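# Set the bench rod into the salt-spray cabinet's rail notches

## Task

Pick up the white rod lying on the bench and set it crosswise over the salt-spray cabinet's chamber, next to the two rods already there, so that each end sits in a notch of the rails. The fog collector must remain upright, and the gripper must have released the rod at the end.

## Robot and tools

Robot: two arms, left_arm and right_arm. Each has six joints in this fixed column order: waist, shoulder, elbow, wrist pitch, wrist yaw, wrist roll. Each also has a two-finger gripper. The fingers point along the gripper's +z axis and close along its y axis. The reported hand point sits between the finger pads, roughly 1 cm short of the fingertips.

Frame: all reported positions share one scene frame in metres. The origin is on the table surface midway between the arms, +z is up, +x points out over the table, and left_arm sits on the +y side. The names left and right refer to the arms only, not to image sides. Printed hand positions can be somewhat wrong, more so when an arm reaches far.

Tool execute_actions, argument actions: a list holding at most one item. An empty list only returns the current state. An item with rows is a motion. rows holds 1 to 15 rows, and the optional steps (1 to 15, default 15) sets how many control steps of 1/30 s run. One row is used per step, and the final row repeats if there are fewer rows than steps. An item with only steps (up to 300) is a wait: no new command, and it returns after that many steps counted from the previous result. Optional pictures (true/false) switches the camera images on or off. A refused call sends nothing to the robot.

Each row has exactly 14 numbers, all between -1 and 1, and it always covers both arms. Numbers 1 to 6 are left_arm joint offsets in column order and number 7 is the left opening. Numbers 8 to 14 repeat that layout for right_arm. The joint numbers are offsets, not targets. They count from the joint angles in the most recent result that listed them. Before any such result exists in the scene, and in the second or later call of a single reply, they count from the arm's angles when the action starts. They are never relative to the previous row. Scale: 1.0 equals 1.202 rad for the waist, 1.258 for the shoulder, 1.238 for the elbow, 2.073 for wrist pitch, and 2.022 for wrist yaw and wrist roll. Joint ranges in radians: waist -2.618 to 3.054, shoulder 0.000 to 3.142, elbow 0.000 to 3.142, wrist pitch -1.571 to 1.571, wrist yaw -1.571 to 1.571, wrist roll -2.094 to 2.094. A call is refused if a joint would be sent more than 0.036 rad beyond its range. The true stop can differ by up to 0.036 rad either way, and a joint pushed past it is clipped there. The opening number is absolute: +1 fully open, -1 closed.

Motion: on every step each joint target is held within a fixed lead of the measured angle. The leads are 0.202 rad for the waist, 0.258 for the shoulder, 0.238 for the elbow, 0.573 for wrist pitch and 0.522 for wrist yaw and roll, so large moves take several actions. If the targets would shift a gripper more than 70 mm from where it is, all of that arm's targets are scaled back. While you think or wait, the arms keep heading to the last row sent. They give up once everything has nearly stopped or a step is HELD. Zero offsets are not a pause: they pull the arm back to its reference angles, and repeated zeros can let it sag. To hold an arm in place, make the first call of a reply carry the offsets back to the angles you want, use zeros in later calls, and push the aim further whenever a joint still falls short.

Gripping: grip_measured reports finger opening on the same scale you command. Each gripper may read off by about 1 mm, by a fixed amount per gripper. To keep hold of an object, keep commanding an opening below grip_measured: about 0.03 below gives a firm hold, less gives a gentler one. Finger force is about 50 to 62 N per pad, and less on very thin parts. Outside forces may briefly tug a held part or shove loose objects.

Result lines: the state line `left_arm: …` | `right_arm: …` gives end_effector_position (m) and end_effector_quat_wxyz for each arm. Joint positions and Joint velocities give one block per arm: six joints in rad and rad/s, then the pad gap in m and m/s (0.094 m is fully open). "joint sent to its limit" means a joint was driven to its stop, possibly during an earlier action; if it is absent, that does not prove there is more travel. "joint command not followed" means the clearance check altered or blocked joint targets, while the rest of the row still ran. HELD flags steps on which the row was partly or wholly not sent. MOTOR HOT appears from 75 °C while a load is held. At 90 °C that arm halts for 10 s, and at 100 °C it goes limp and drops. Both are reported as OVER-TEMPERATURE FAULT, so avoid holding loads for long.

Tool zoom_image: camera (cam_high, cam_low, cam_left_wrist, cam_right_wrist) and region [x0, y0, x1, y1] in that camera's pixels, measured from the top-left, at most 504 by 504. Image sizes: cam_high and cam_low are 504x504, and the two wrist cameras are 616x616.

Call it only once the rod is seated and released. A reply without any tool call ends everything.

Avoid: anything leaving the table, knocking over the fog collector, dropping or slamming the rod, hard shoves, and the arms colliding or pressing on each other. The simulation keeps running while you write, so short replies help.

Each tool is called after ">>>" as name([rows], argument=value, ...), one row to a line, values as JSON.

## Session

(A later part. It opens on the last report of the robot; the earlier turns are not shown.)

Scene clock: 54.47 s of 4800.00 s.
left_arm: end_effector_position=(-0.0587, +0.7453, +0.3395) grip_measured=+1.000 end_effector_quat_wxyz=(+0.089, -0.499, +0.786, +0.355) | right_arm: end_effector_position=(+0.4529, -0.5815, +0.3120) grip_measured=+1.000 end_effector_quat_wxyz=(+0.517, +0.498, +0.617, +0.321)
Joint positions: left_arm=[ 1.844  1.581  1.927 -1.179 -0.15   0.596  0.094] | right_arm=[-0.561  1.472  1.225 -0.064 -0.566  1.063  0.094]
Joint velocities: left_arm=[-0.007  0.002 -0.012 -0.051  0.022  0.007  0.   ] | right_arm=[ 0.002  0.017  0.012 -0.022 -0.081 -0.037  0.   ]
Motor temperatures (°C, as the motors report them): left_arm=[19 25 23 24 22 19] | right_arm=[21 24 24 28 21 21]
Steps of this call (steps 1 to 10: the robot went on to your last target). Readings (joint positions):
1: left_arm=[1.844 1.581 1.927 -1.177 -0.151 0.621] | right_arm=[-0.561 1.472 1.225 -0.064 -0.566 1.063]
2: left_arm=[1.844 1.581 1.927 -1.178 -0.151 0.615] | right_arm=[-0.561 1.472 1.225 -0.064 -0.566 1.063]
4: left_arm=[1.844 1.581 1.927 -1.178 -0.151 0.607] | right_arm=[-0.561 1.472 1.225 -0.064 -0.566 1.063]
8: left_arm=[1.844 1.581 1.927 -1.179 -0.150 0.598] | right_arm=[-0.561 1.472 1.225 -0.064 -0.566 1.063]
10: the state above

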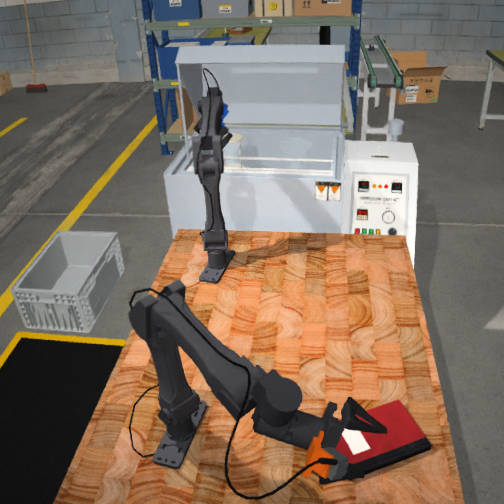

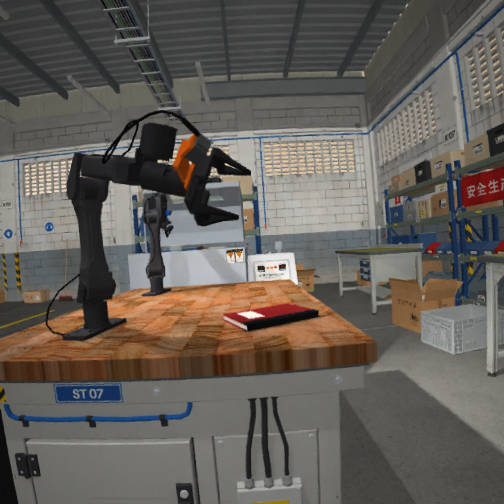

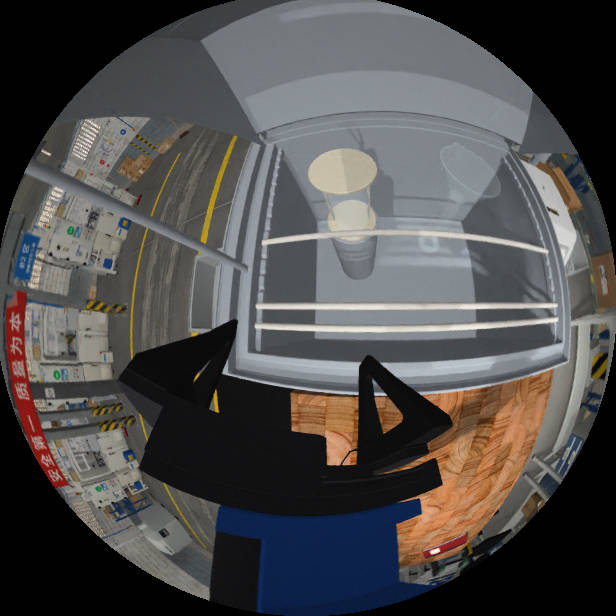

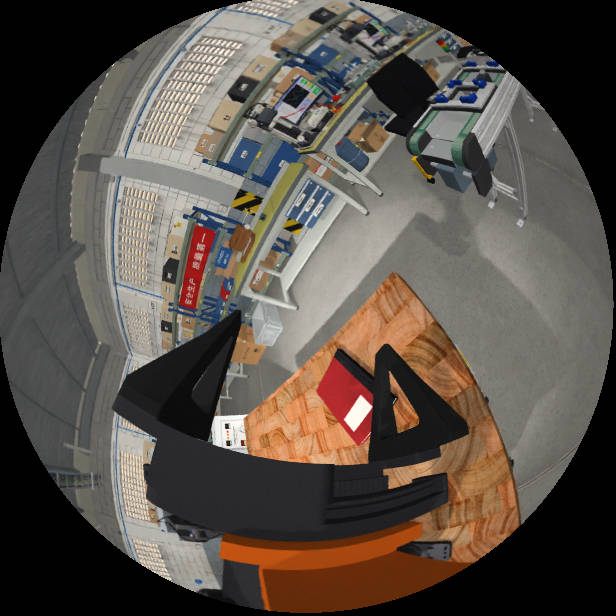

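>>> execute_actions([
  {"rows":[[-0.307,0,-0.05,0.03,0,0.4,-0.45,0,0,0,0,0,0,1]],"steps":15},
], pictures=false)

>>> execute_actions([
  {"rows":[[0,0,-0.21,0.07,0,0.01,-0.45,0,0,0,0,0,0,1]],"steps":15},
], pictures=false)

>>> execute_actions([
  {"rows":[[0,0.07,0,0,0,0,-0.45,0,0,0,0,0,0,1]],"steps":15},
])

Scene clock: 56.27 s of 4800.00 s.
left_arm: end_effector_position=(+0.0942, +0.7509, +0.3270) grip_measured=-0.448 end_effector_quat_wxyz=(+0.020, +0.007, +0.931, +0.365) | right_arm: end_effector_position=(+0.4529, -0.5815, +0.3120) grip_measured=+1.000 end_effector_quat_wxyz=(+0.517, +0.498, +0.617, +0.321)
Joint positions: left_arm=[ 1.467  1.587  1.876 -1.123 -0.147  1.364  0.026] | right_arm=[-0.561  1.472  1.225 -0.064 -0.566  1.063  0.094]
Joint velocities: left_arm=[ 0.012 -0.007  0.002  0.051 -0.037  0.198  0.001] | right_arm=[-0.002 -0.017 -0.007  0.051 -0.037 -0.081  0.   ]
Motor temperatures (°C, as the motors report them): left_arm=[19 25 23 24 22 19] | right_arm=[21 24 25 28 21 21]
Steps of this call (steps 1 to 30: the robot went on to your last target; steps 31 to 39: nothing new was sent; steps 40 to 54: all 15 steps of this action). Readings (joint positions):
40: left_arm=[1.823 1.581 1.920 -1.170 -0.166 0.668] | right_arm=[-0.561 1.472 1.225 -0.064 -0.566 1.063]
41: left_arm=[1.780 1.580 1.911 -1.158 -0.176 0.761] | right_arm=[-0.561 1.472 1.225 -0.064 -0.566 1.063]
43: left_arm=[1.653 1.582 1.892 -1.140 -0.174 0.948] | right_arm=[-0.561 1.472 1.225 -0.064 -0.566 1.063]
47: left_arm=[1.459 1.587 1.876 -1.127 -0.144 1.218] | right_arm=[-0.561 1.472 1.225 -0.064 -0.566 1.063]
54: the state above

Scene clock: 56.77 s of 4800.00 s.
left_arm: end_effector_position=(+0.0948, +0.7531, +0.2385) grip_measured=-0.448 end_effector_quat_wxyz=(-0.002, +0.021, +0.955, +0.297) | right_arm: end_effector_position=(+0.4529, -0.5815, +0.3120) grip_measured=+1.000 end_effector_quat_wxyz=(+0.517, +0.498, +0.617, +0.321)
Joint positions: left_arm=[ 1.467  1.605  1.611 -0.991 -0.147  1.381  0.026] | right_arm=[-0.561  1.472  1.225 -0.064 -0.566  1.063  0.094]
Joint velocities: left_arm=[ 0.007  0.007 -0.007  0.022 -0.022 -0.007 -0.   ] | right_arm=[ 0.007  0.012  0.017  0.066  0.037 -0.037  0.   ]
Motor temperatures (°C, as the motors report them): left_arm=[19 25 23 24 22 19] | right_arm=[21 24 25 28 21 21]
Steps of this call (steps 1 to 15: all 15 steps of this action). Readings (joint positions):
1: left_arm=[1.467 1.578 1.835 -1.083 -0.147 1.368] | right_arm=[-0.561 1.472 1.225 -0.064 -0.566 1.063]
2: left_arm=[1.467 1.562 1.775 -1.042 -0.147 1.370] | right_arm=[-0.561 1.472 1.225 -0.064 -0.566 1.063]
4: left_arm=[1.467 1.563 1.680 -1.022 -0.147 1.374] | right_arm=[-0.561 1.472 1.225 -0.064 -0.566 1.063]
8: left_arm=[1.467 1.606 1.613 -1.018 -0.147 1.379] | right_arm=[-0.561 1.472 1.225 -0.064 -0.566 1.063]
15: the state above

Scene clock: 57.27 s of 4800.00 s.
left_arm: end_effector_position=(+0.0977, +0.7633, +0.2014) grip_measured=-0.448 end_effector_quat_wxyz=(-0.013, +0.025, +0.967, +0.254) | right_arm: end_effector_position=(+0.4529, -0.5815, +0.3120) grip_measured=+1.000 end_effector_quat_wxyz=(+0.517, +0.498, +0.617, +0.321)
Joint positions: left_arm=[ 1.467  1.7    1.611 -0.986 -0.147  1.381  0.026] | right_arm=[-0.561  1.472  1.225 -0.064 -0.566  1.063  0.094]
Joint velocities: left_arm=[-0.007 -0.007 -0.007  0.037  0.037 -0.037 -0.   ] | right_arm=[-0.022 -0.017  0.002  0.051  0.007 -0.066  0.   ]
Motor temperatures (°C, as the motors report them): left_arm=[19 25 23 24 22 19] | right_arm=[21 24 25 28 21 21]
Steps of this call (steps 1 to 15: all 15 steps of this action). Readings (joint positions):
1: left_arm=[1.467 1.612 1.611 -0.990 -0.147 1.381] | right_arm=[-0.561 1.472 1.225 -0.064 -0.566 1.063]
2: left_arm=[1.467 1.621 1.611 -0.986 -0.147 1.381] | right_arm=[-0.561 1.472 1.225 -0.064 -0.566 1.063]
4: left_arm=[1.467 1.654 1.611 -0.986 -0.147 1.381] | right_arm=[-0.561 1.472 1.225 -0.064 -0.566 1.063]
8: left_arm=[1.467 1.699 1.611 -0.986 -0.147 1.381] | right_arm=[-0.561 1.472 1.225 -0.064 -0.566 1.063]
15: the state above

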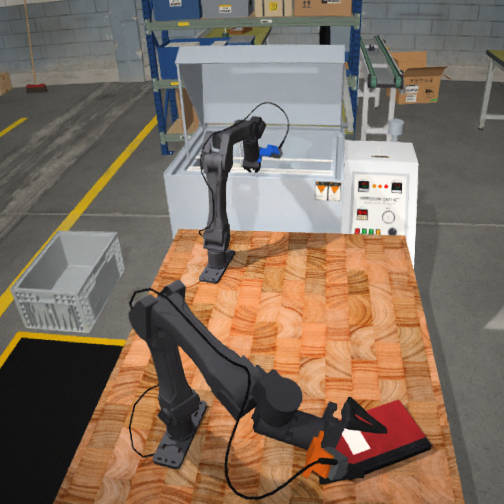

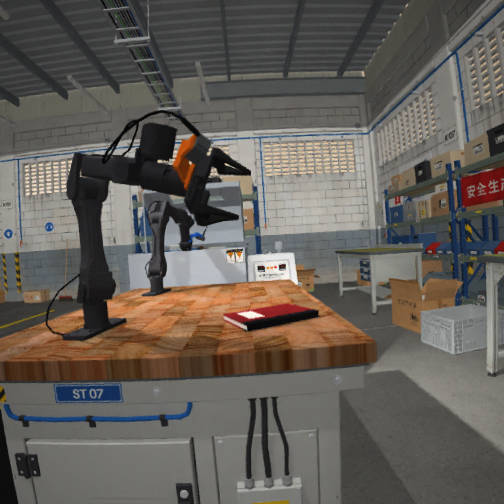

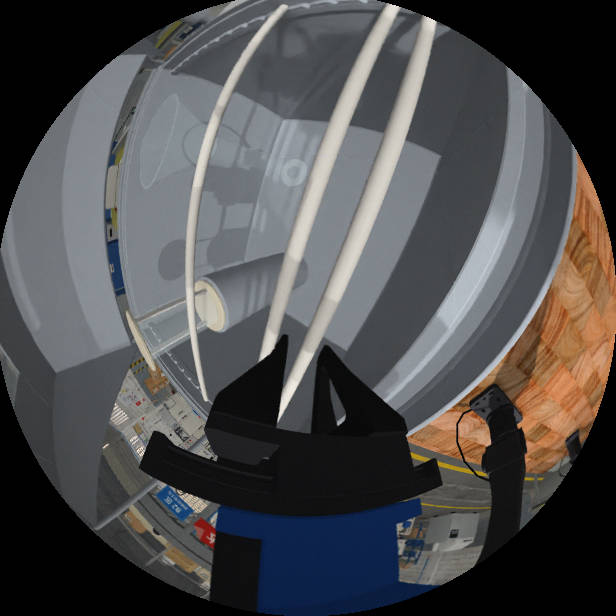

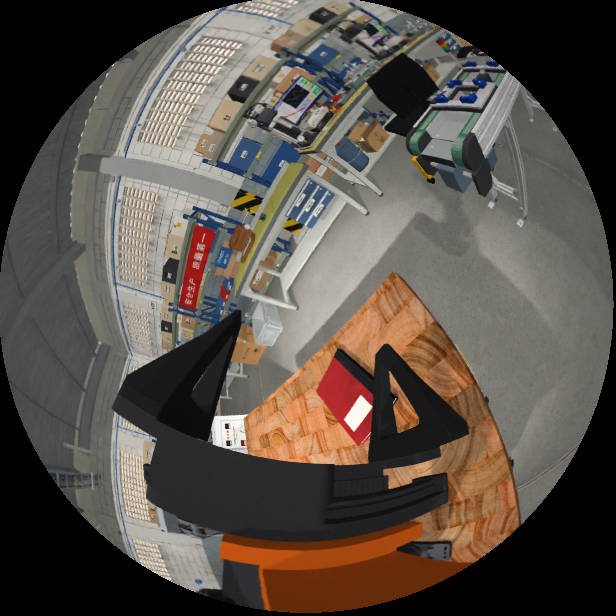

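>>> execute_actions([
  {"rows":[[0,0,0,0,0,0,-0.6,0,0,0,0,0,0,1],[0,0,0,0,0,0,-0.65,0,0,0,0,0,0,1],[0,0,0,0,0,0,-0.7,0,0,0,0,0,0,1],[0,0,0,0,0,0,-0.74,0,0,0,0,0,0,1],[0,0,0,0,0,0,-0.79,0,0,0,0,0,0,1]],"steps":15},
])

>>> execute_actions([
  {"rows":[[0,0,0,0,0,0,-0.5,0,0,0,0,0,0,1]],"steps":10},
])

Scene clock: 58.37 s of 4800.00 s.
left_arm: end_effector_position=(+0.0976, +0.7633, +0.2014) grip_measured=-0.785 end_effector_quat_wxyz=(-0.013, +0.025, +0.967, +0.254) | right_arm: end_effector_position=(+0.4529, -0.5815, +0.3120) grip_measured=+1.000 end_effector_quat_wxyz=(+0.517, +0.498, +0.617, +0.321)
Joint positions: left_arm=[ 1.467  1.7    1.611 -0.986 -0.148  1.381  0.01 ] | right_arm=[-0.561  1.472  1.225 -0.064 -0.566  1.063  0.094]
Joint velocities: left_arm=[-0.002 -0.012 -0.017  0.007  0.037  0.007 -0.002] | right_arm=[ 0.002 -0.007  0.002 -0.007 -0.125 -0.051  0.   ]
Motor temperatures (°C, as the motors report them): left_arm=[19 25 23 24 22 19] | right_arm=[21 24 25 28 21 21]
Steps of this call (steps 1 to 15: the robot went on to your last target; steps 16 to 18: nothing new was sent; steps 19 to 33: all 15 steps of this action). Readings (joint positions):
19: left_arm=[1.467 1.700 1.611 -0.986 -0.147 1.381] | right_arm=[-0.561 1.472 1.225 -0.064 -0.566 1.063]
20: left_arm=[1.467 1.700 1.611 -0.986 -0.147 1.381] | right_arm=[-0.561 1.472 1.225 -0.064 -0.566 1.063]
22: left_arm=[1.467 1.700 1.611 -0.986 -0.147 1.381] | right_arm=[-0.561 1.472 1.225 -0.064 -0.566 1.063]
26: left_arm=[1.467 1.700 1.611 -0.986 -0.148 1.381] | right_arm=[-0.561 1.472 1.225 -0.064 -0.566 1.063]
33: the state above

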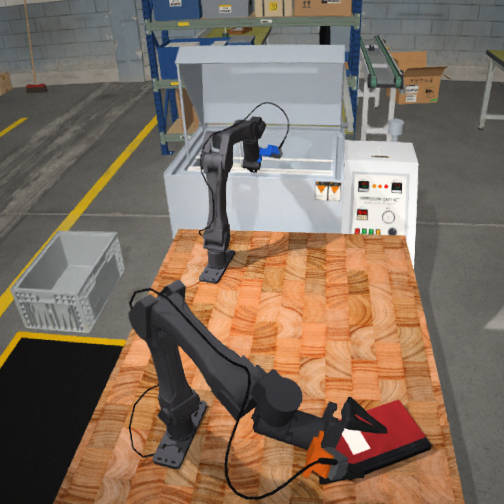

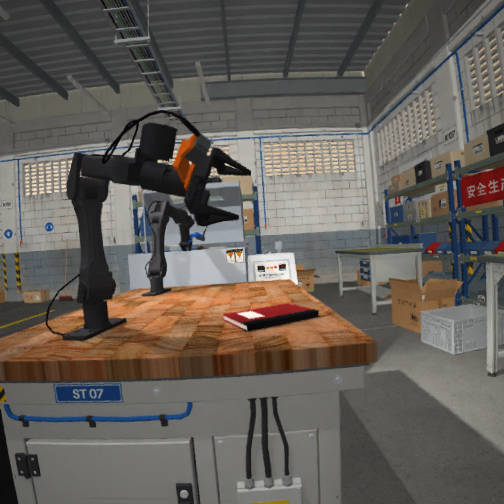

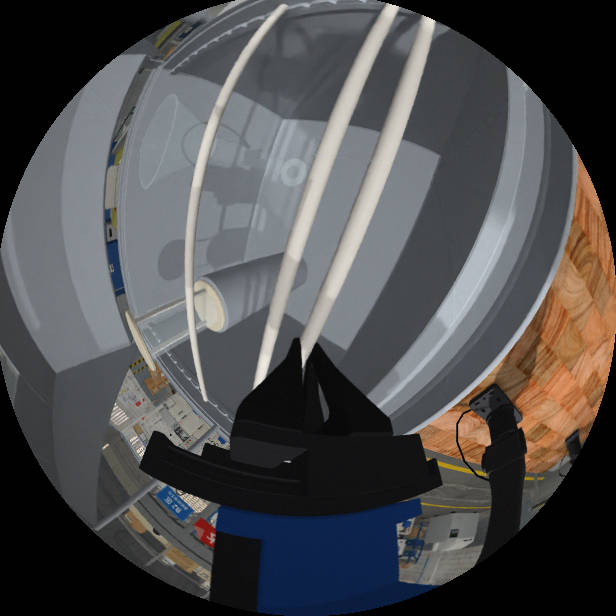

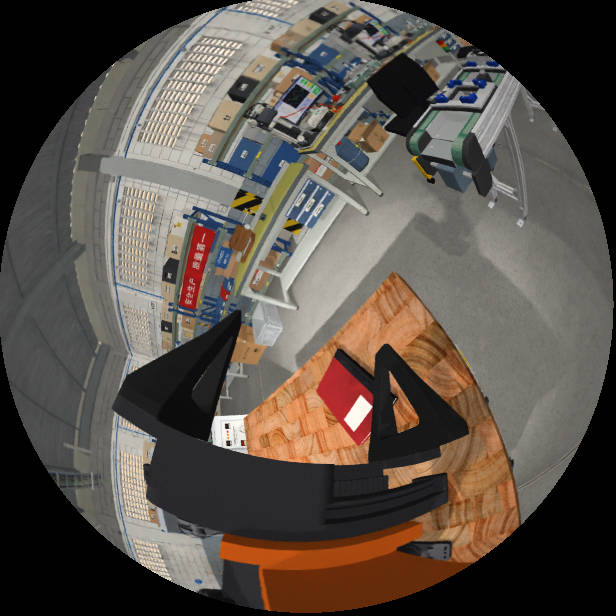

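Scene clock: 58.70 s of 4800.00 s.
left_arm: end_effector_position=(+0.0976, +0.7633, +0.2014) grip_measured=-0.502 end_effector_quat_wxyz=(-0.013, +0.025, +0.967, +0.254) | right_arm: end_effector_position=(+0.4529, -0.5815, +0.3120) grip_measured=+1.000 end_effector_quat_wxyz=(+0.517, +0.498, +0.617, +0.321)
Joint positions: left_arm=[ 1.467  1.7    1.611 -0.986 -0.148  1.381  0.023] | right_arm=[-0.561  1.472  1.225 -0.064 -0.566  1.063  0.094]
Joint velocities: left_arm=[-0.007 -0.007 -0.017  0.022  0.022 -0.007 -0.001] | right_arm=[-0.007  0.002  0.002  0.022  0.007 -0.037  0.   ]
Motor temperatures (°C, as the motors report them): left_arm=[19 25 23 24 22 19] | right_arm=[21 24 25 28 21 21]
Steps of this call (steps 1 to 10: all 10 steps of this action). Readings (joint positions):
1: left_arm=[1.467 1.700 1.611 -0.986 -0.148 1.381] | right_arm=[-0.561 1.472 1.225 -0.064 -0.566 1.063]
2: left_arm=[1.467 1.700 1.611 -0.986 -0.148 1.381] | right_arm=[-0.561 1.472 1.225 -0.064 -0.566 1.063]
4: left_arm=[1.467 1.700 1.611 -0.986 -0.148 1.381] | right_arm=[-0.561 1.472 1.225 -0.064 -0.566 1.063]
8: left_arm=[1.467 1.700 1.611 -0.986 -0.148 1.381] | right_arm=[-0.561 1.472 1.225 -0.064 -0.566 1.063]
10: the state above

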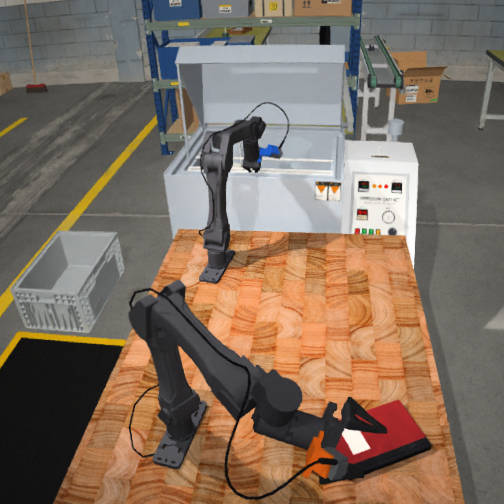

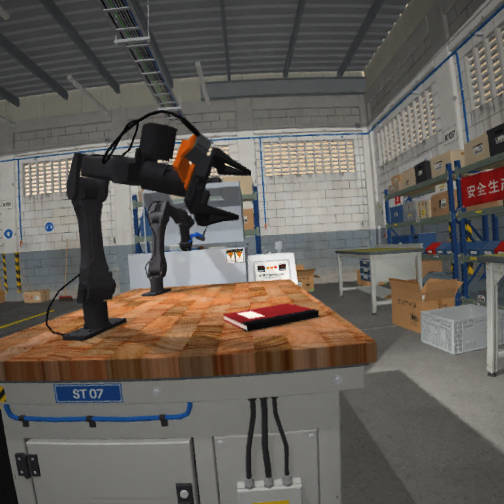

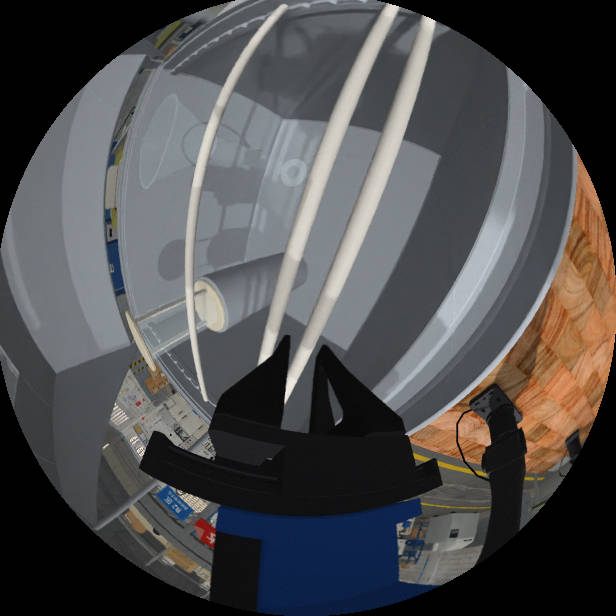

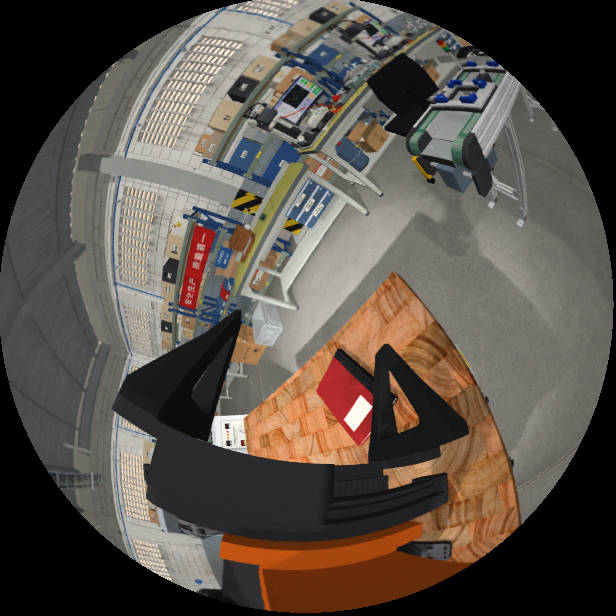

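It moved. Lift and recheck.

>>> execute_actions([
  {"rows":[[0,-0.09,0.03,0,0,0,-0.45,0,0,0,0,0,0,1]],"steps":12},
], pictures=false)

>>> execute_actions([
  {"rows":[[0,0,0.22,-0.08,0,0,-0.45,0,0,0,0,0,0,1]],"steps":12},
], pictures=false)

>>> execute_actions([
  {"rows":[[0.3,0,0.05,-0.04,0,-0.4,1,0,0,0,0,0,0,1]],"steps":15},
])

>>> zoom_image(camera="cam_left_wrist", region=[220,230,350,360])

>>> zoom_image(camera="cam_left_wrist", region=[470,230,600,360])

Scene clock: 60.03 s of 4800.00 s.
left_arm: end_effector_position=(+0.0954, +0.7555, +0.2563) grip_measured=-0.452 end_effector_quat_wxyz=(+0.004, +0.019, +0.947, +0.320) | right_arm: end_effector_position=(+0.4529, -0.5815, +0.3120) grip_measured=+1.000 end_effector_quat_wxyz=(+0.517, +0.498, +0.617, +0.321)
Joint positions: left_arm=[ 1.467  1.586  1.635 -0.982 -0.148  1.381  0.026] | right_arm=[-0.561  1.472  1.225 -0.064 -0.566  1.063  0.094]
Joint velocities: left_arm=[-0.012 -0.002 -0.002  0.022 -0.022 -0.066 -0.001] | right_arm=[-0.002  0.002 -0.002  0.081 -0.007 -0.066  0.   ]
Motor temperatures (°C, as the motors report them): left_arm=[19 25 23 24 22 19] | right_arm=[21 24 25 28 21 21]
Steps of this call (steps 1 to 15: the robot went on to your last target; steps 16 to 28: nothing new was sent; steps 29 to 40: all 12 steps of this action). Readings (joint positions):
29: left_arm=[1.467 1.692 1.611 -0.985 -0.148 1.381] | right_arm=[-0.561 1.472 1.225 -0.064 -0.566 1.063]
30: left_arm=[1.467 1.680 1.611 -0.988 -0.148 1.381] | right_arm=[-0.561 1.472 1.225 -0.064 -0.566 1.063]
32: left_arm=[1.467 1.640 1.612 -0.988 -0.148 1.381] | right_arm=[-0.561 1.472 1.225 -0.064 -0.566 1.063]
36: left_arm=[1.467 1.589 1.632 -0.985 -0.148 1.381] | right_arm=[-0.561 1.472 1.225 -0.064 -0.566 1.063]
40: the state above

Scene clock: 60.43 s of 4800.00 s.
left_arm: end_effector_position=(+0.0944, +0.7520, +0.3432) grip_measured=-0.452 end_effector_quat_wxyz=(+0.022, +0.013, +0.922, +0.387) | right_arm: end_effector_position=(+0.4529, -0.5815, +0.3120) grip_measured=+1.000 end_effector_quat_wxyz=(+0.517, +0.498, +0.617, +0.321)
Joint positions: left_arm=[ 1.467  1.576  1.901 -1.11  -0.148  1.382  0.026] | right_arm=[-0.561  1.472  1.225 -0.064 -0.566  1.063  0.094]
Joint velocities: left_arm=[-0.002  0.037 -0.012 -0.198 -0.007 -0.022 -0.001] | right_arm=[ 0.002  0.002 -0.002 -0.037 -0.022 -0.081  0.   ]
Motor temperatures (°C, as the motors report them): left_arm=[19 25 23 24 22 19] | right_arm=[21 24 25 28 21 21]
Steps of this call (steps 1 to 12: all 12 steps of this action). Readings (joint positions):
1: left_arm=[1.467 1.595 1.672 -1.023 -0.148 1.381] | right_arm=[-0.561 1.472 1.225 -0.064 -0.566 1.063]
2: left_arm=[1.467 1.611 1.733 -1.066 -0.148 1.382] | right_arm=[-0.561 1.472 1.225 -0.064 -0.566 1.063]
4: left_arm=[1.467 1.616 1.833 -1.081 -0.148 1.382] | right_arm=[-0.561 1.472 1.225 -0.064 -0.566 1.063]
8: left_arm=[1.467 1.578 1.899 -1.087 -0.148 1.382] | right_arm=[-0.561 1.472 1.225 -0.064 -0.566 1.063]
12: the state above

Scene clock: 60.93 s of 4800.00 s.
left_arm: end_effector_position=(-0.0566, +0.7465, +0.3447) grip_measured=+1.000 end_effector_quat_wxyz=(+0.087, -0.486, +0.790, +0.364) | right_arm: end_effector_position=(+0.4529, -0.5815, +0.3120) grip_measured=+1.000 end_effector_quat_wxyz=(+0.517, +0.498, +0.617, +0.321)
Joint positions: left_arm=[ 1.836  1.579  1.936 -1.174 -0.157  0.621  0.094] | right_arm=[-0.561  1.472  1.225 -0.064 -0.566  1.063  0.094]
Joint velocities: left_arm=[ 0.012  0.002  0.007  0.022 -0.022 -0.286  0.   ] | right_arm=[ 0.002 -0.002 -0.012  0.007  0.007 -0.007  0.   ]
Motor temperatures (°C, as the motors report them): left_arm=[19 25 23 24 22 19] | right_arm=[21 24 25 28 21 21]
Steps of this call (steps 1 to 15: all 15 steps of this action). Readings (joint positions):
1: left_arm=[1.488 1.578 1.905 -1.124 -0.133 1.306] | right_arm=[-0.561 1.472 1.225 -0.064 -0.566 1.063]
2: left_arm=[1.532 1.579 1.912 -1.136 -0.124 1.213] | right_arm=[-0.561 1.472 1.225 -0.064 -0.566 1.063]
4: left_arm=[1.660 1.579 1.923 -1.145 -0.127 1.028] | right_arm=[-0.561 1.472 1.225 -0.064 -0.566 1.063]
8: left_arm=[1.845 1.579 1.935 -1.156 -0.160 0.763] | right_arm=[-0.561 1.472 1.225 -0.064 -0.566 1.063]
15: the state above

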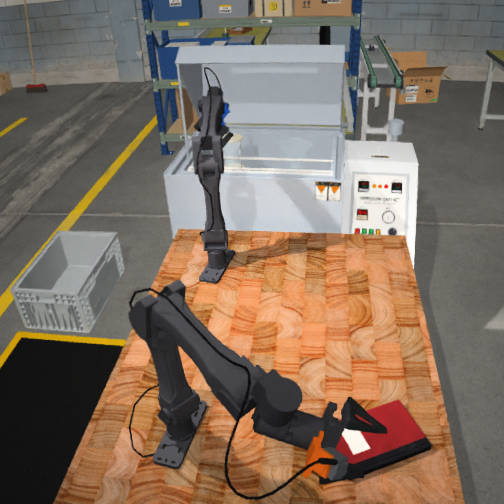

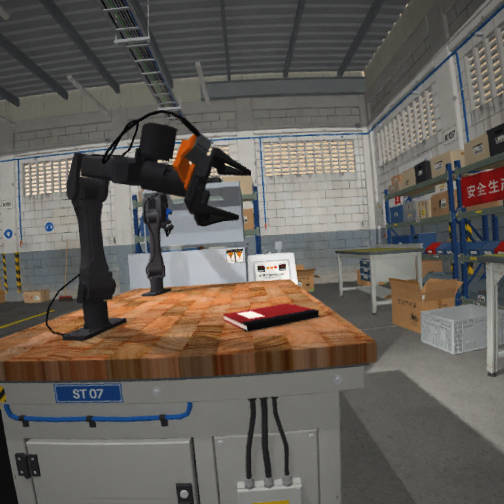

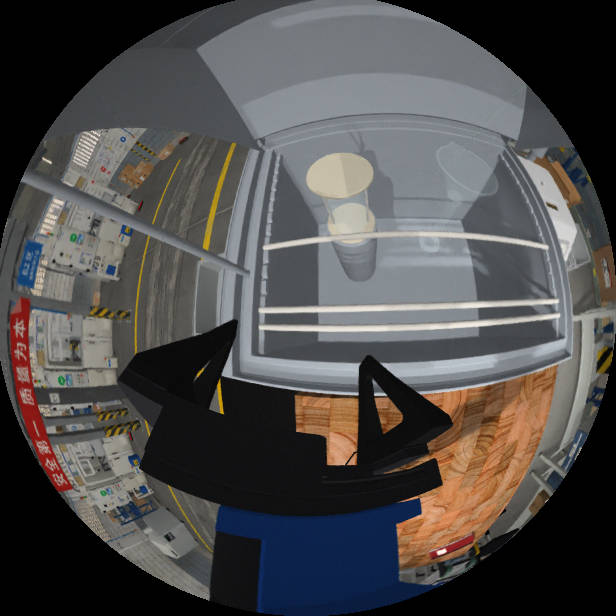

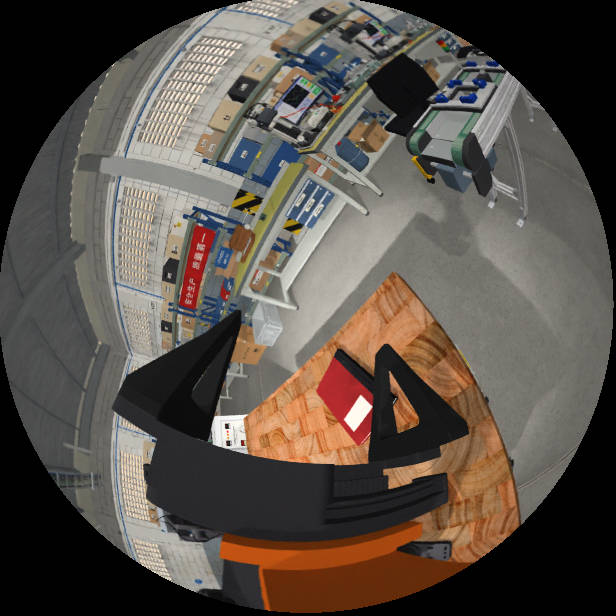

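Region (220, 230, 350, 360) of cam_left_wrist's 616x616 image, scaled by 3.877, with more detail than that image has.

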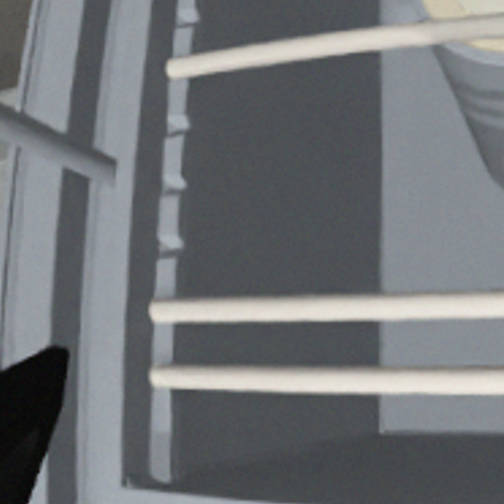

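Region (470, 230, 600, 360) of cam_left_wrist's 616x616 image, scaled by 3.877, with more detail than that image has.

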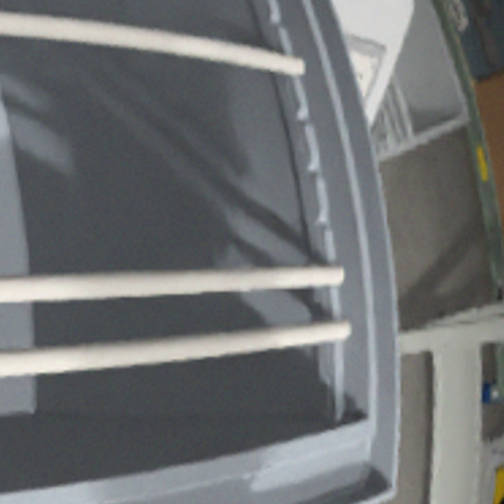

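>>> execute_actions([
  {"rows":[[-0.5,0,0,0,0.09,0.3,1,0,0,0,0,0,0,1]],"steps":15},
], pictures=false)

>>> execute_actions([
  {"steps":12},
])

>>> zoom_image(camera="cam_left_wrist", region=[200,120,420,340])

Scene clock: 62.13 s of 4800.00 s.
left_arm: end_effector_position=(+0.2133, +0.6971, +0.3443) grip_measured=+1.000 end_effector_quat_wxyz=(+0.172, +0.074, +0.926, +0.329) | right_arm: end_effector_position=(+0.4529, -0.5815, +0.3120) grip_measured=+1.000 end_effector_quat_wxyz=(+0.517, +0.498, +0.617, +0.321)
Joint positions: left_arm=[ 1.217  1.579  1.936 -1.167  0.022  1.192  0.094] | right_arm=[-0.561  1.472  1.225 -0.064 -0.566  1.063  0.094]
Joint velocities: left_arm=[ 0.125 -0.007 -0.002 -0.022  0.022  0.256  0.   ] | right_arm=[-0.012  0.012  0.002 -0.007 -0.007  0.051  0.   ]
Motor temperatures (°C, as the motors report them): left_arm=[19 25 23 25 22 19] | right_arm=[21 24 25 28 21 21]
Steps of this call (steps 1 to 21: the robot went on to your last target; steps 22 to 36: all 15 steps of this action). Readings (joint positions):
22: left_arm=[1.820 1.579 1.936 -1.178 -0.150 0.647] | right_arm=[-0.561 1.472 1.225 -0.064 -0.566 1.063]
23: left_arm=[1.784 1.579 1.936 -1.178 -0.135 0.726] | right_arm=[-0.561 1.472 1.225 -0.064 -0.566 1.063]
25: left_arm=[1.675 1.579 1.936 -1.176 -0.097 0.873] | right_arm=[-0.561 1.472 1.225 -0.064 -0.566 1.063]
29: left_arm=[1.420 1.579 1.936 -1.169 -0.040 1.060] | right_arm=[-0.561 1.472 1.225 -0.064 -0.566 1.063]
36: the state above

Scene clock: 62.53 s of 4800.00 s.
left_arm: end_effector_position=(+0.2101, +0.6990, +0.3443) grip_measured=+1.000 end_effector_quat_wxyz=(+0.165, +0.083, +0.925, +0.332) | right_arm: end_effector_position=(+0.4529, -0.5815, +0.3120) grip_measured=+1.000 end_effector_quat_wxyz=(+0.517, +0.498, +0.617, +0.321)
Joint positions: left_arm=[ 1.227  1.579  1.936 -1.167  0.022  1.222  0.094] | right_arm=[-0.561  1.472  1.225 -0.064 -0.566  1.063  0.094]
Joint velocities: left_arm=[-0.012 -0.012  0.007 -0.007 -0.037  0.022  0.   ] | right_arm=[ 0.007 -0.022 -0.002 -0.037  0.037 -0.007  0.   ]
Motor temperatures (°C, as the motors report them): left_arm=[19 25 23 25 22 19] | right_arm=[21 24 25 28 21 21]
Steps of this call (steps 1 to 12: the robot went on to your last target). Readings (joint positions):
1: left_arm=[1.222 1.579 1.936 -1.167 0.022 1.199] | right_arm=[-0.561 1.472 1.225 -0.064 -0.566 1.063]
2: left_arm=[1.224 1.579 1.936 -1.167 0.022 1.204] | right_arm=[-0.561 1.472 1.225 -0.064 -0.566 1.063]
4: left_arm=[1.227 1.579 1.936 -1.167 0.022 1.211] | right_arm=[-0.561 1.472 1.225 -0.064 -0.566 1.063]
8: left_arm=[1.227 1.579 1.936 -1.167 0.022 1.219] | right_arm=[-0.561 1.472 1.225 -0.064 -0.566 1.063]
12: the state above

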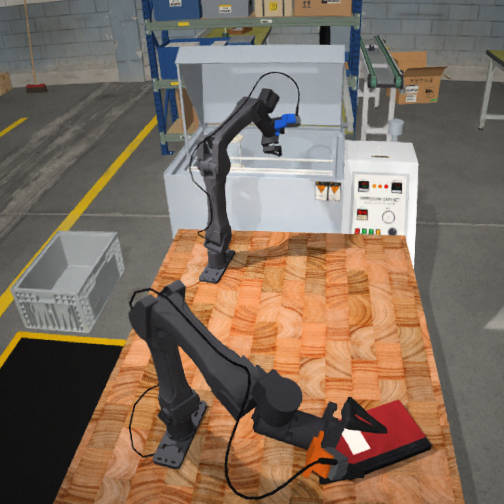

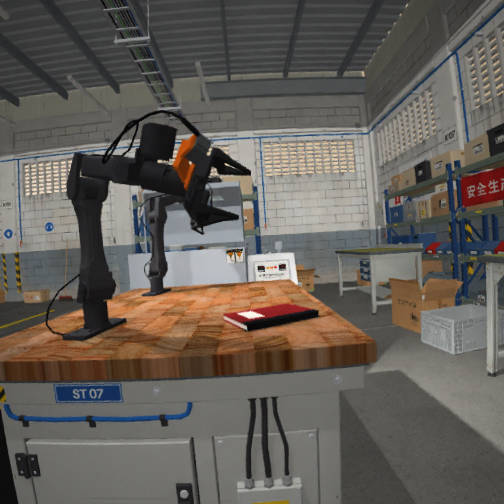

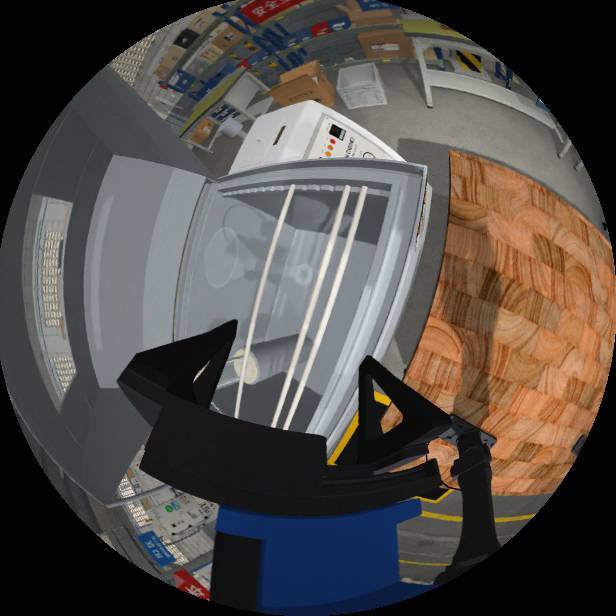

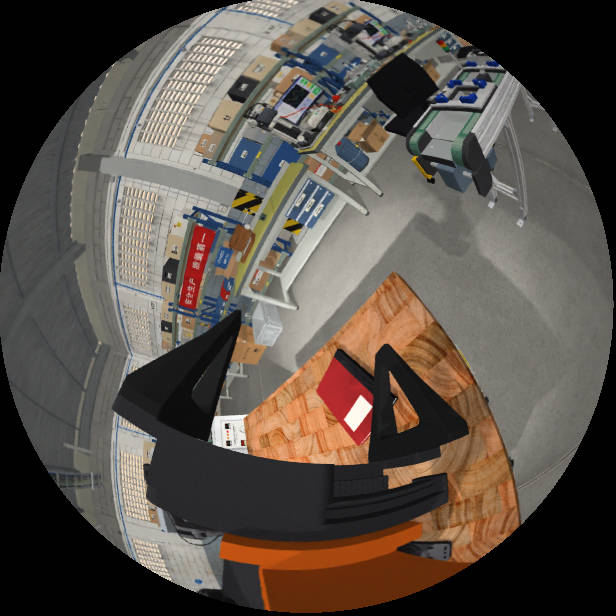

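Region (200, 120, 420, 340) of cam_left_wrist's 616x616 image, scaled by 2.291, with more detail than that image has.

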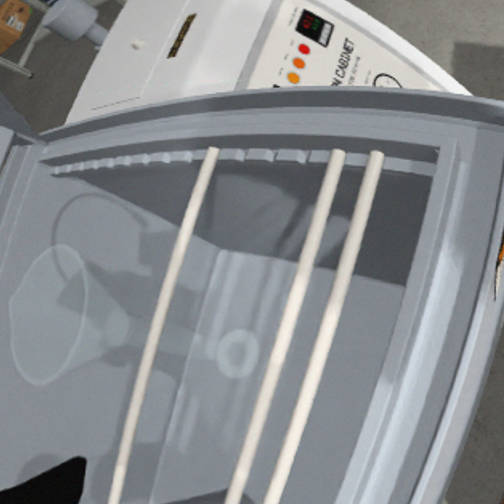

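>>> zoom_image(camera="cam_left_wrist", region=[300,160,390,230])

Region (300, 160, 390, 230) of cam_left_wrist's 616x616 image, scaled by 5.600, with more detail than that image has.

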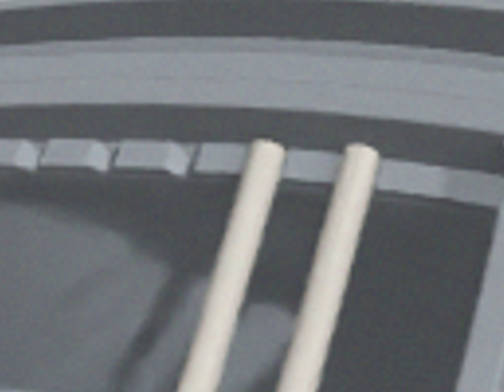

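>>> execute_actions([
  {"rows":[[0.1,0.02,-0.22,0.085,-0.06,0.03,-0.45,0,0,0,0,0,0,1]],"steps":15},
], pictures=false)

>>> execute_actions([
  {"rows":[[0,0.07,0,0.01,0,0,-0.45,0,0,0,0,0,0,1]],"steps":15},
])

Scene clock: 64.13 s of 4800.00 s.
left_arm: end_effector_position=(+0.1522, +0.7421, +0.2460) grip_measured=-0.448 end_effector_quat_wxyz=(+0.057, +0.035, +0.954, +0.292) | right_arm: end_effector_position=(+0.4529, -0.5815, +0.3120) grip_measured=+1.000 end_effector_quat_wxyz=(+0.517, +0.498, +0.617, +0.321)
Joint positions: left_arm=[ 1.349  1.623  1.657 -1.007 -0.094  1.277  0.026] | right_arm=[-0.561  1.472  1.225 -0.064 -0.566  1.063  0.094]
Joint velocities: left_arm=[ 0.012  0.012  0.012  0.081 -0.037  0.066 -0.001] | right_arm=[-0.007  0.017 -0.002  0.037  0.11   0.007  0.   ]
Motor temperatures (°C, as the motors report them): left_arm=[19 25 23 25 22 19] | right_arm=[21 24 25 28 21 21]
Steps of this call (steps 1 to 30: the robot went on to your last target; steps 31 to 33: nothing new was sent; steps 34 to 48: all 15 steps of this action). Readings (joint positions):
34: left_arm=[1.235 1.574 1.906 -1.136 0.017 1.231] | right_arm=[-0.561 1.472 1.225 -0.064 -0.566 1.063]
35: left_arm=[1.254 1.564 1.860 -1.100 0.006 1.239] | right_arm=[-0.561 1.472 1.225 -0.064 -0.566 1.063]
37: left_arm=[1.302 1.566 1.766 -1.055 -0.026 1.252] | right_arm=[-0.561 1.472 1.225 -0.064 -0.566 1.063]
41: left_arm=[1.349 1.618 1.666 -1.034 -0.079 1.268] | right_arm=[-0.561 1.472 1.225 -0.064 -0.566 1.063]
48: the state above

Scene clock: 64.63 s of 4800.00 s.
left_arm: end_effector_position=(+0.1576, +0.7549, +0.2095) grip_measured=-0.448 end_effector_quat_wxyz=(+0.044, +0.037, +0.965, +0.257) | right_arm: end_effector_position=(+0.4529, -0.5815, +0.3120) grip_measured=+1.000 end_effector_quat_wxyz=(+0.517, +0.498, +0.617, +0.321)
Joint positions: left_arm=[ 1.349  1.719  1.657 -0.99  -0.094  1.277  0.026] | right_arm=[-0.561  1.472  1.225 -0.064 -0.566  1.063  0.094]
Joint velocities: left_arm=[ 0.007  0.002 -0.007 -0.022 -0.022 -0.022 -0.001] | right_arm=[-0.007 -0.022  0.017 -0.037 -0.037 -0.022  0.   ]
Motor temperatures (°C, as the motors report them): left_arm=[19 25 23 25 22 19] | right_arm=[21 24 25 28 21 21]
Steps of this call (steps 1 to 15: all 15 steps of this action). Readings (joint positions):
1: left_arm=[1.349 1.629 1.657 -1.004 -0.094 1.277] | right_arm=[-0.561 1.472 1.225 -0.064 -0.566 1.063]
2: left_arm=[1.349 1.639 1.657 -0.998 -0.094 1.277] | right_arm=[-0.561 1.472 1.225 -0.064 -0.566 1.063]
4: left_arm=[1.349 1.671 1.657 -0.993 -0.094 1.277] | right_arm=[-0.561 1.472 1.225 -0.064 -0.566 1.063]
8: left_arm=[1.349 1.717 1.657 -0.992 -0.094 1.277] | right_arm=[-0.561 1.472 1.225 -0.064 -0.566 1.063]
15: the state above

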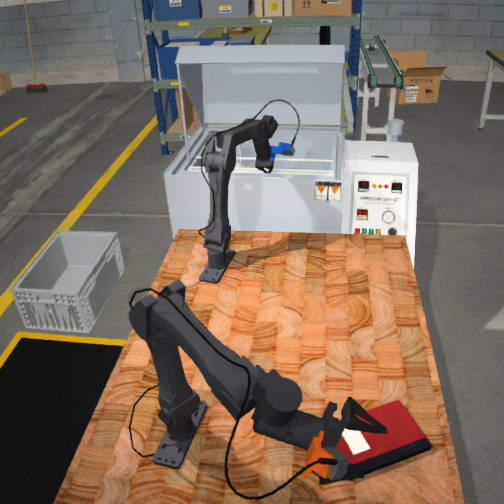

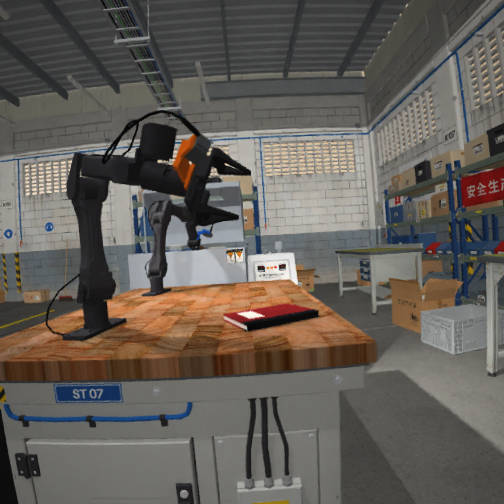

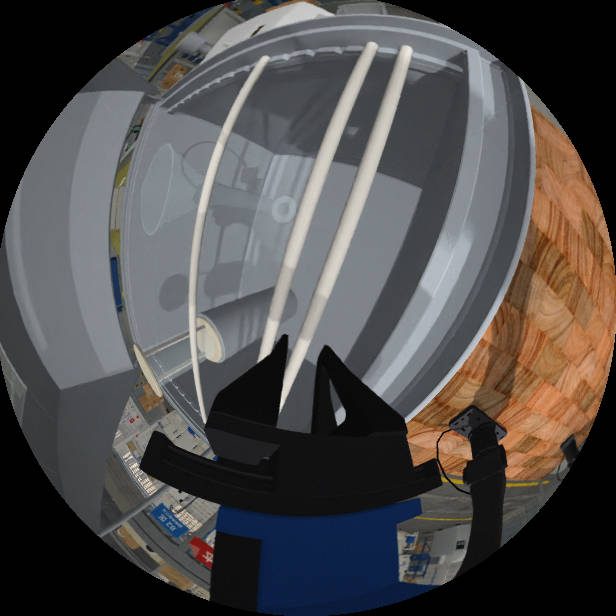

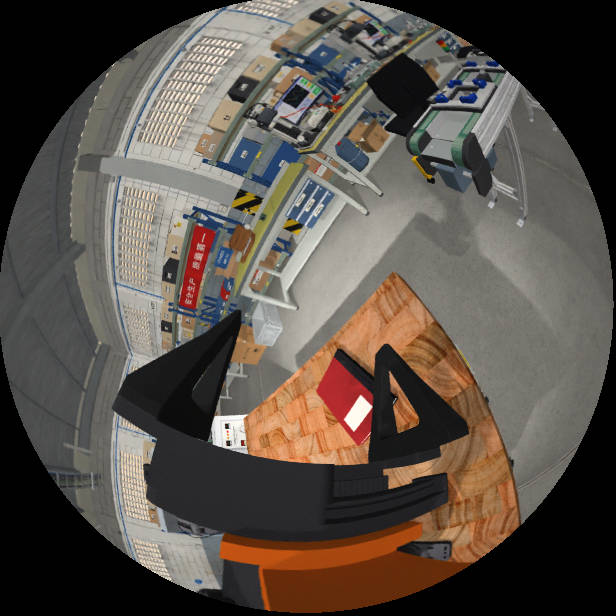

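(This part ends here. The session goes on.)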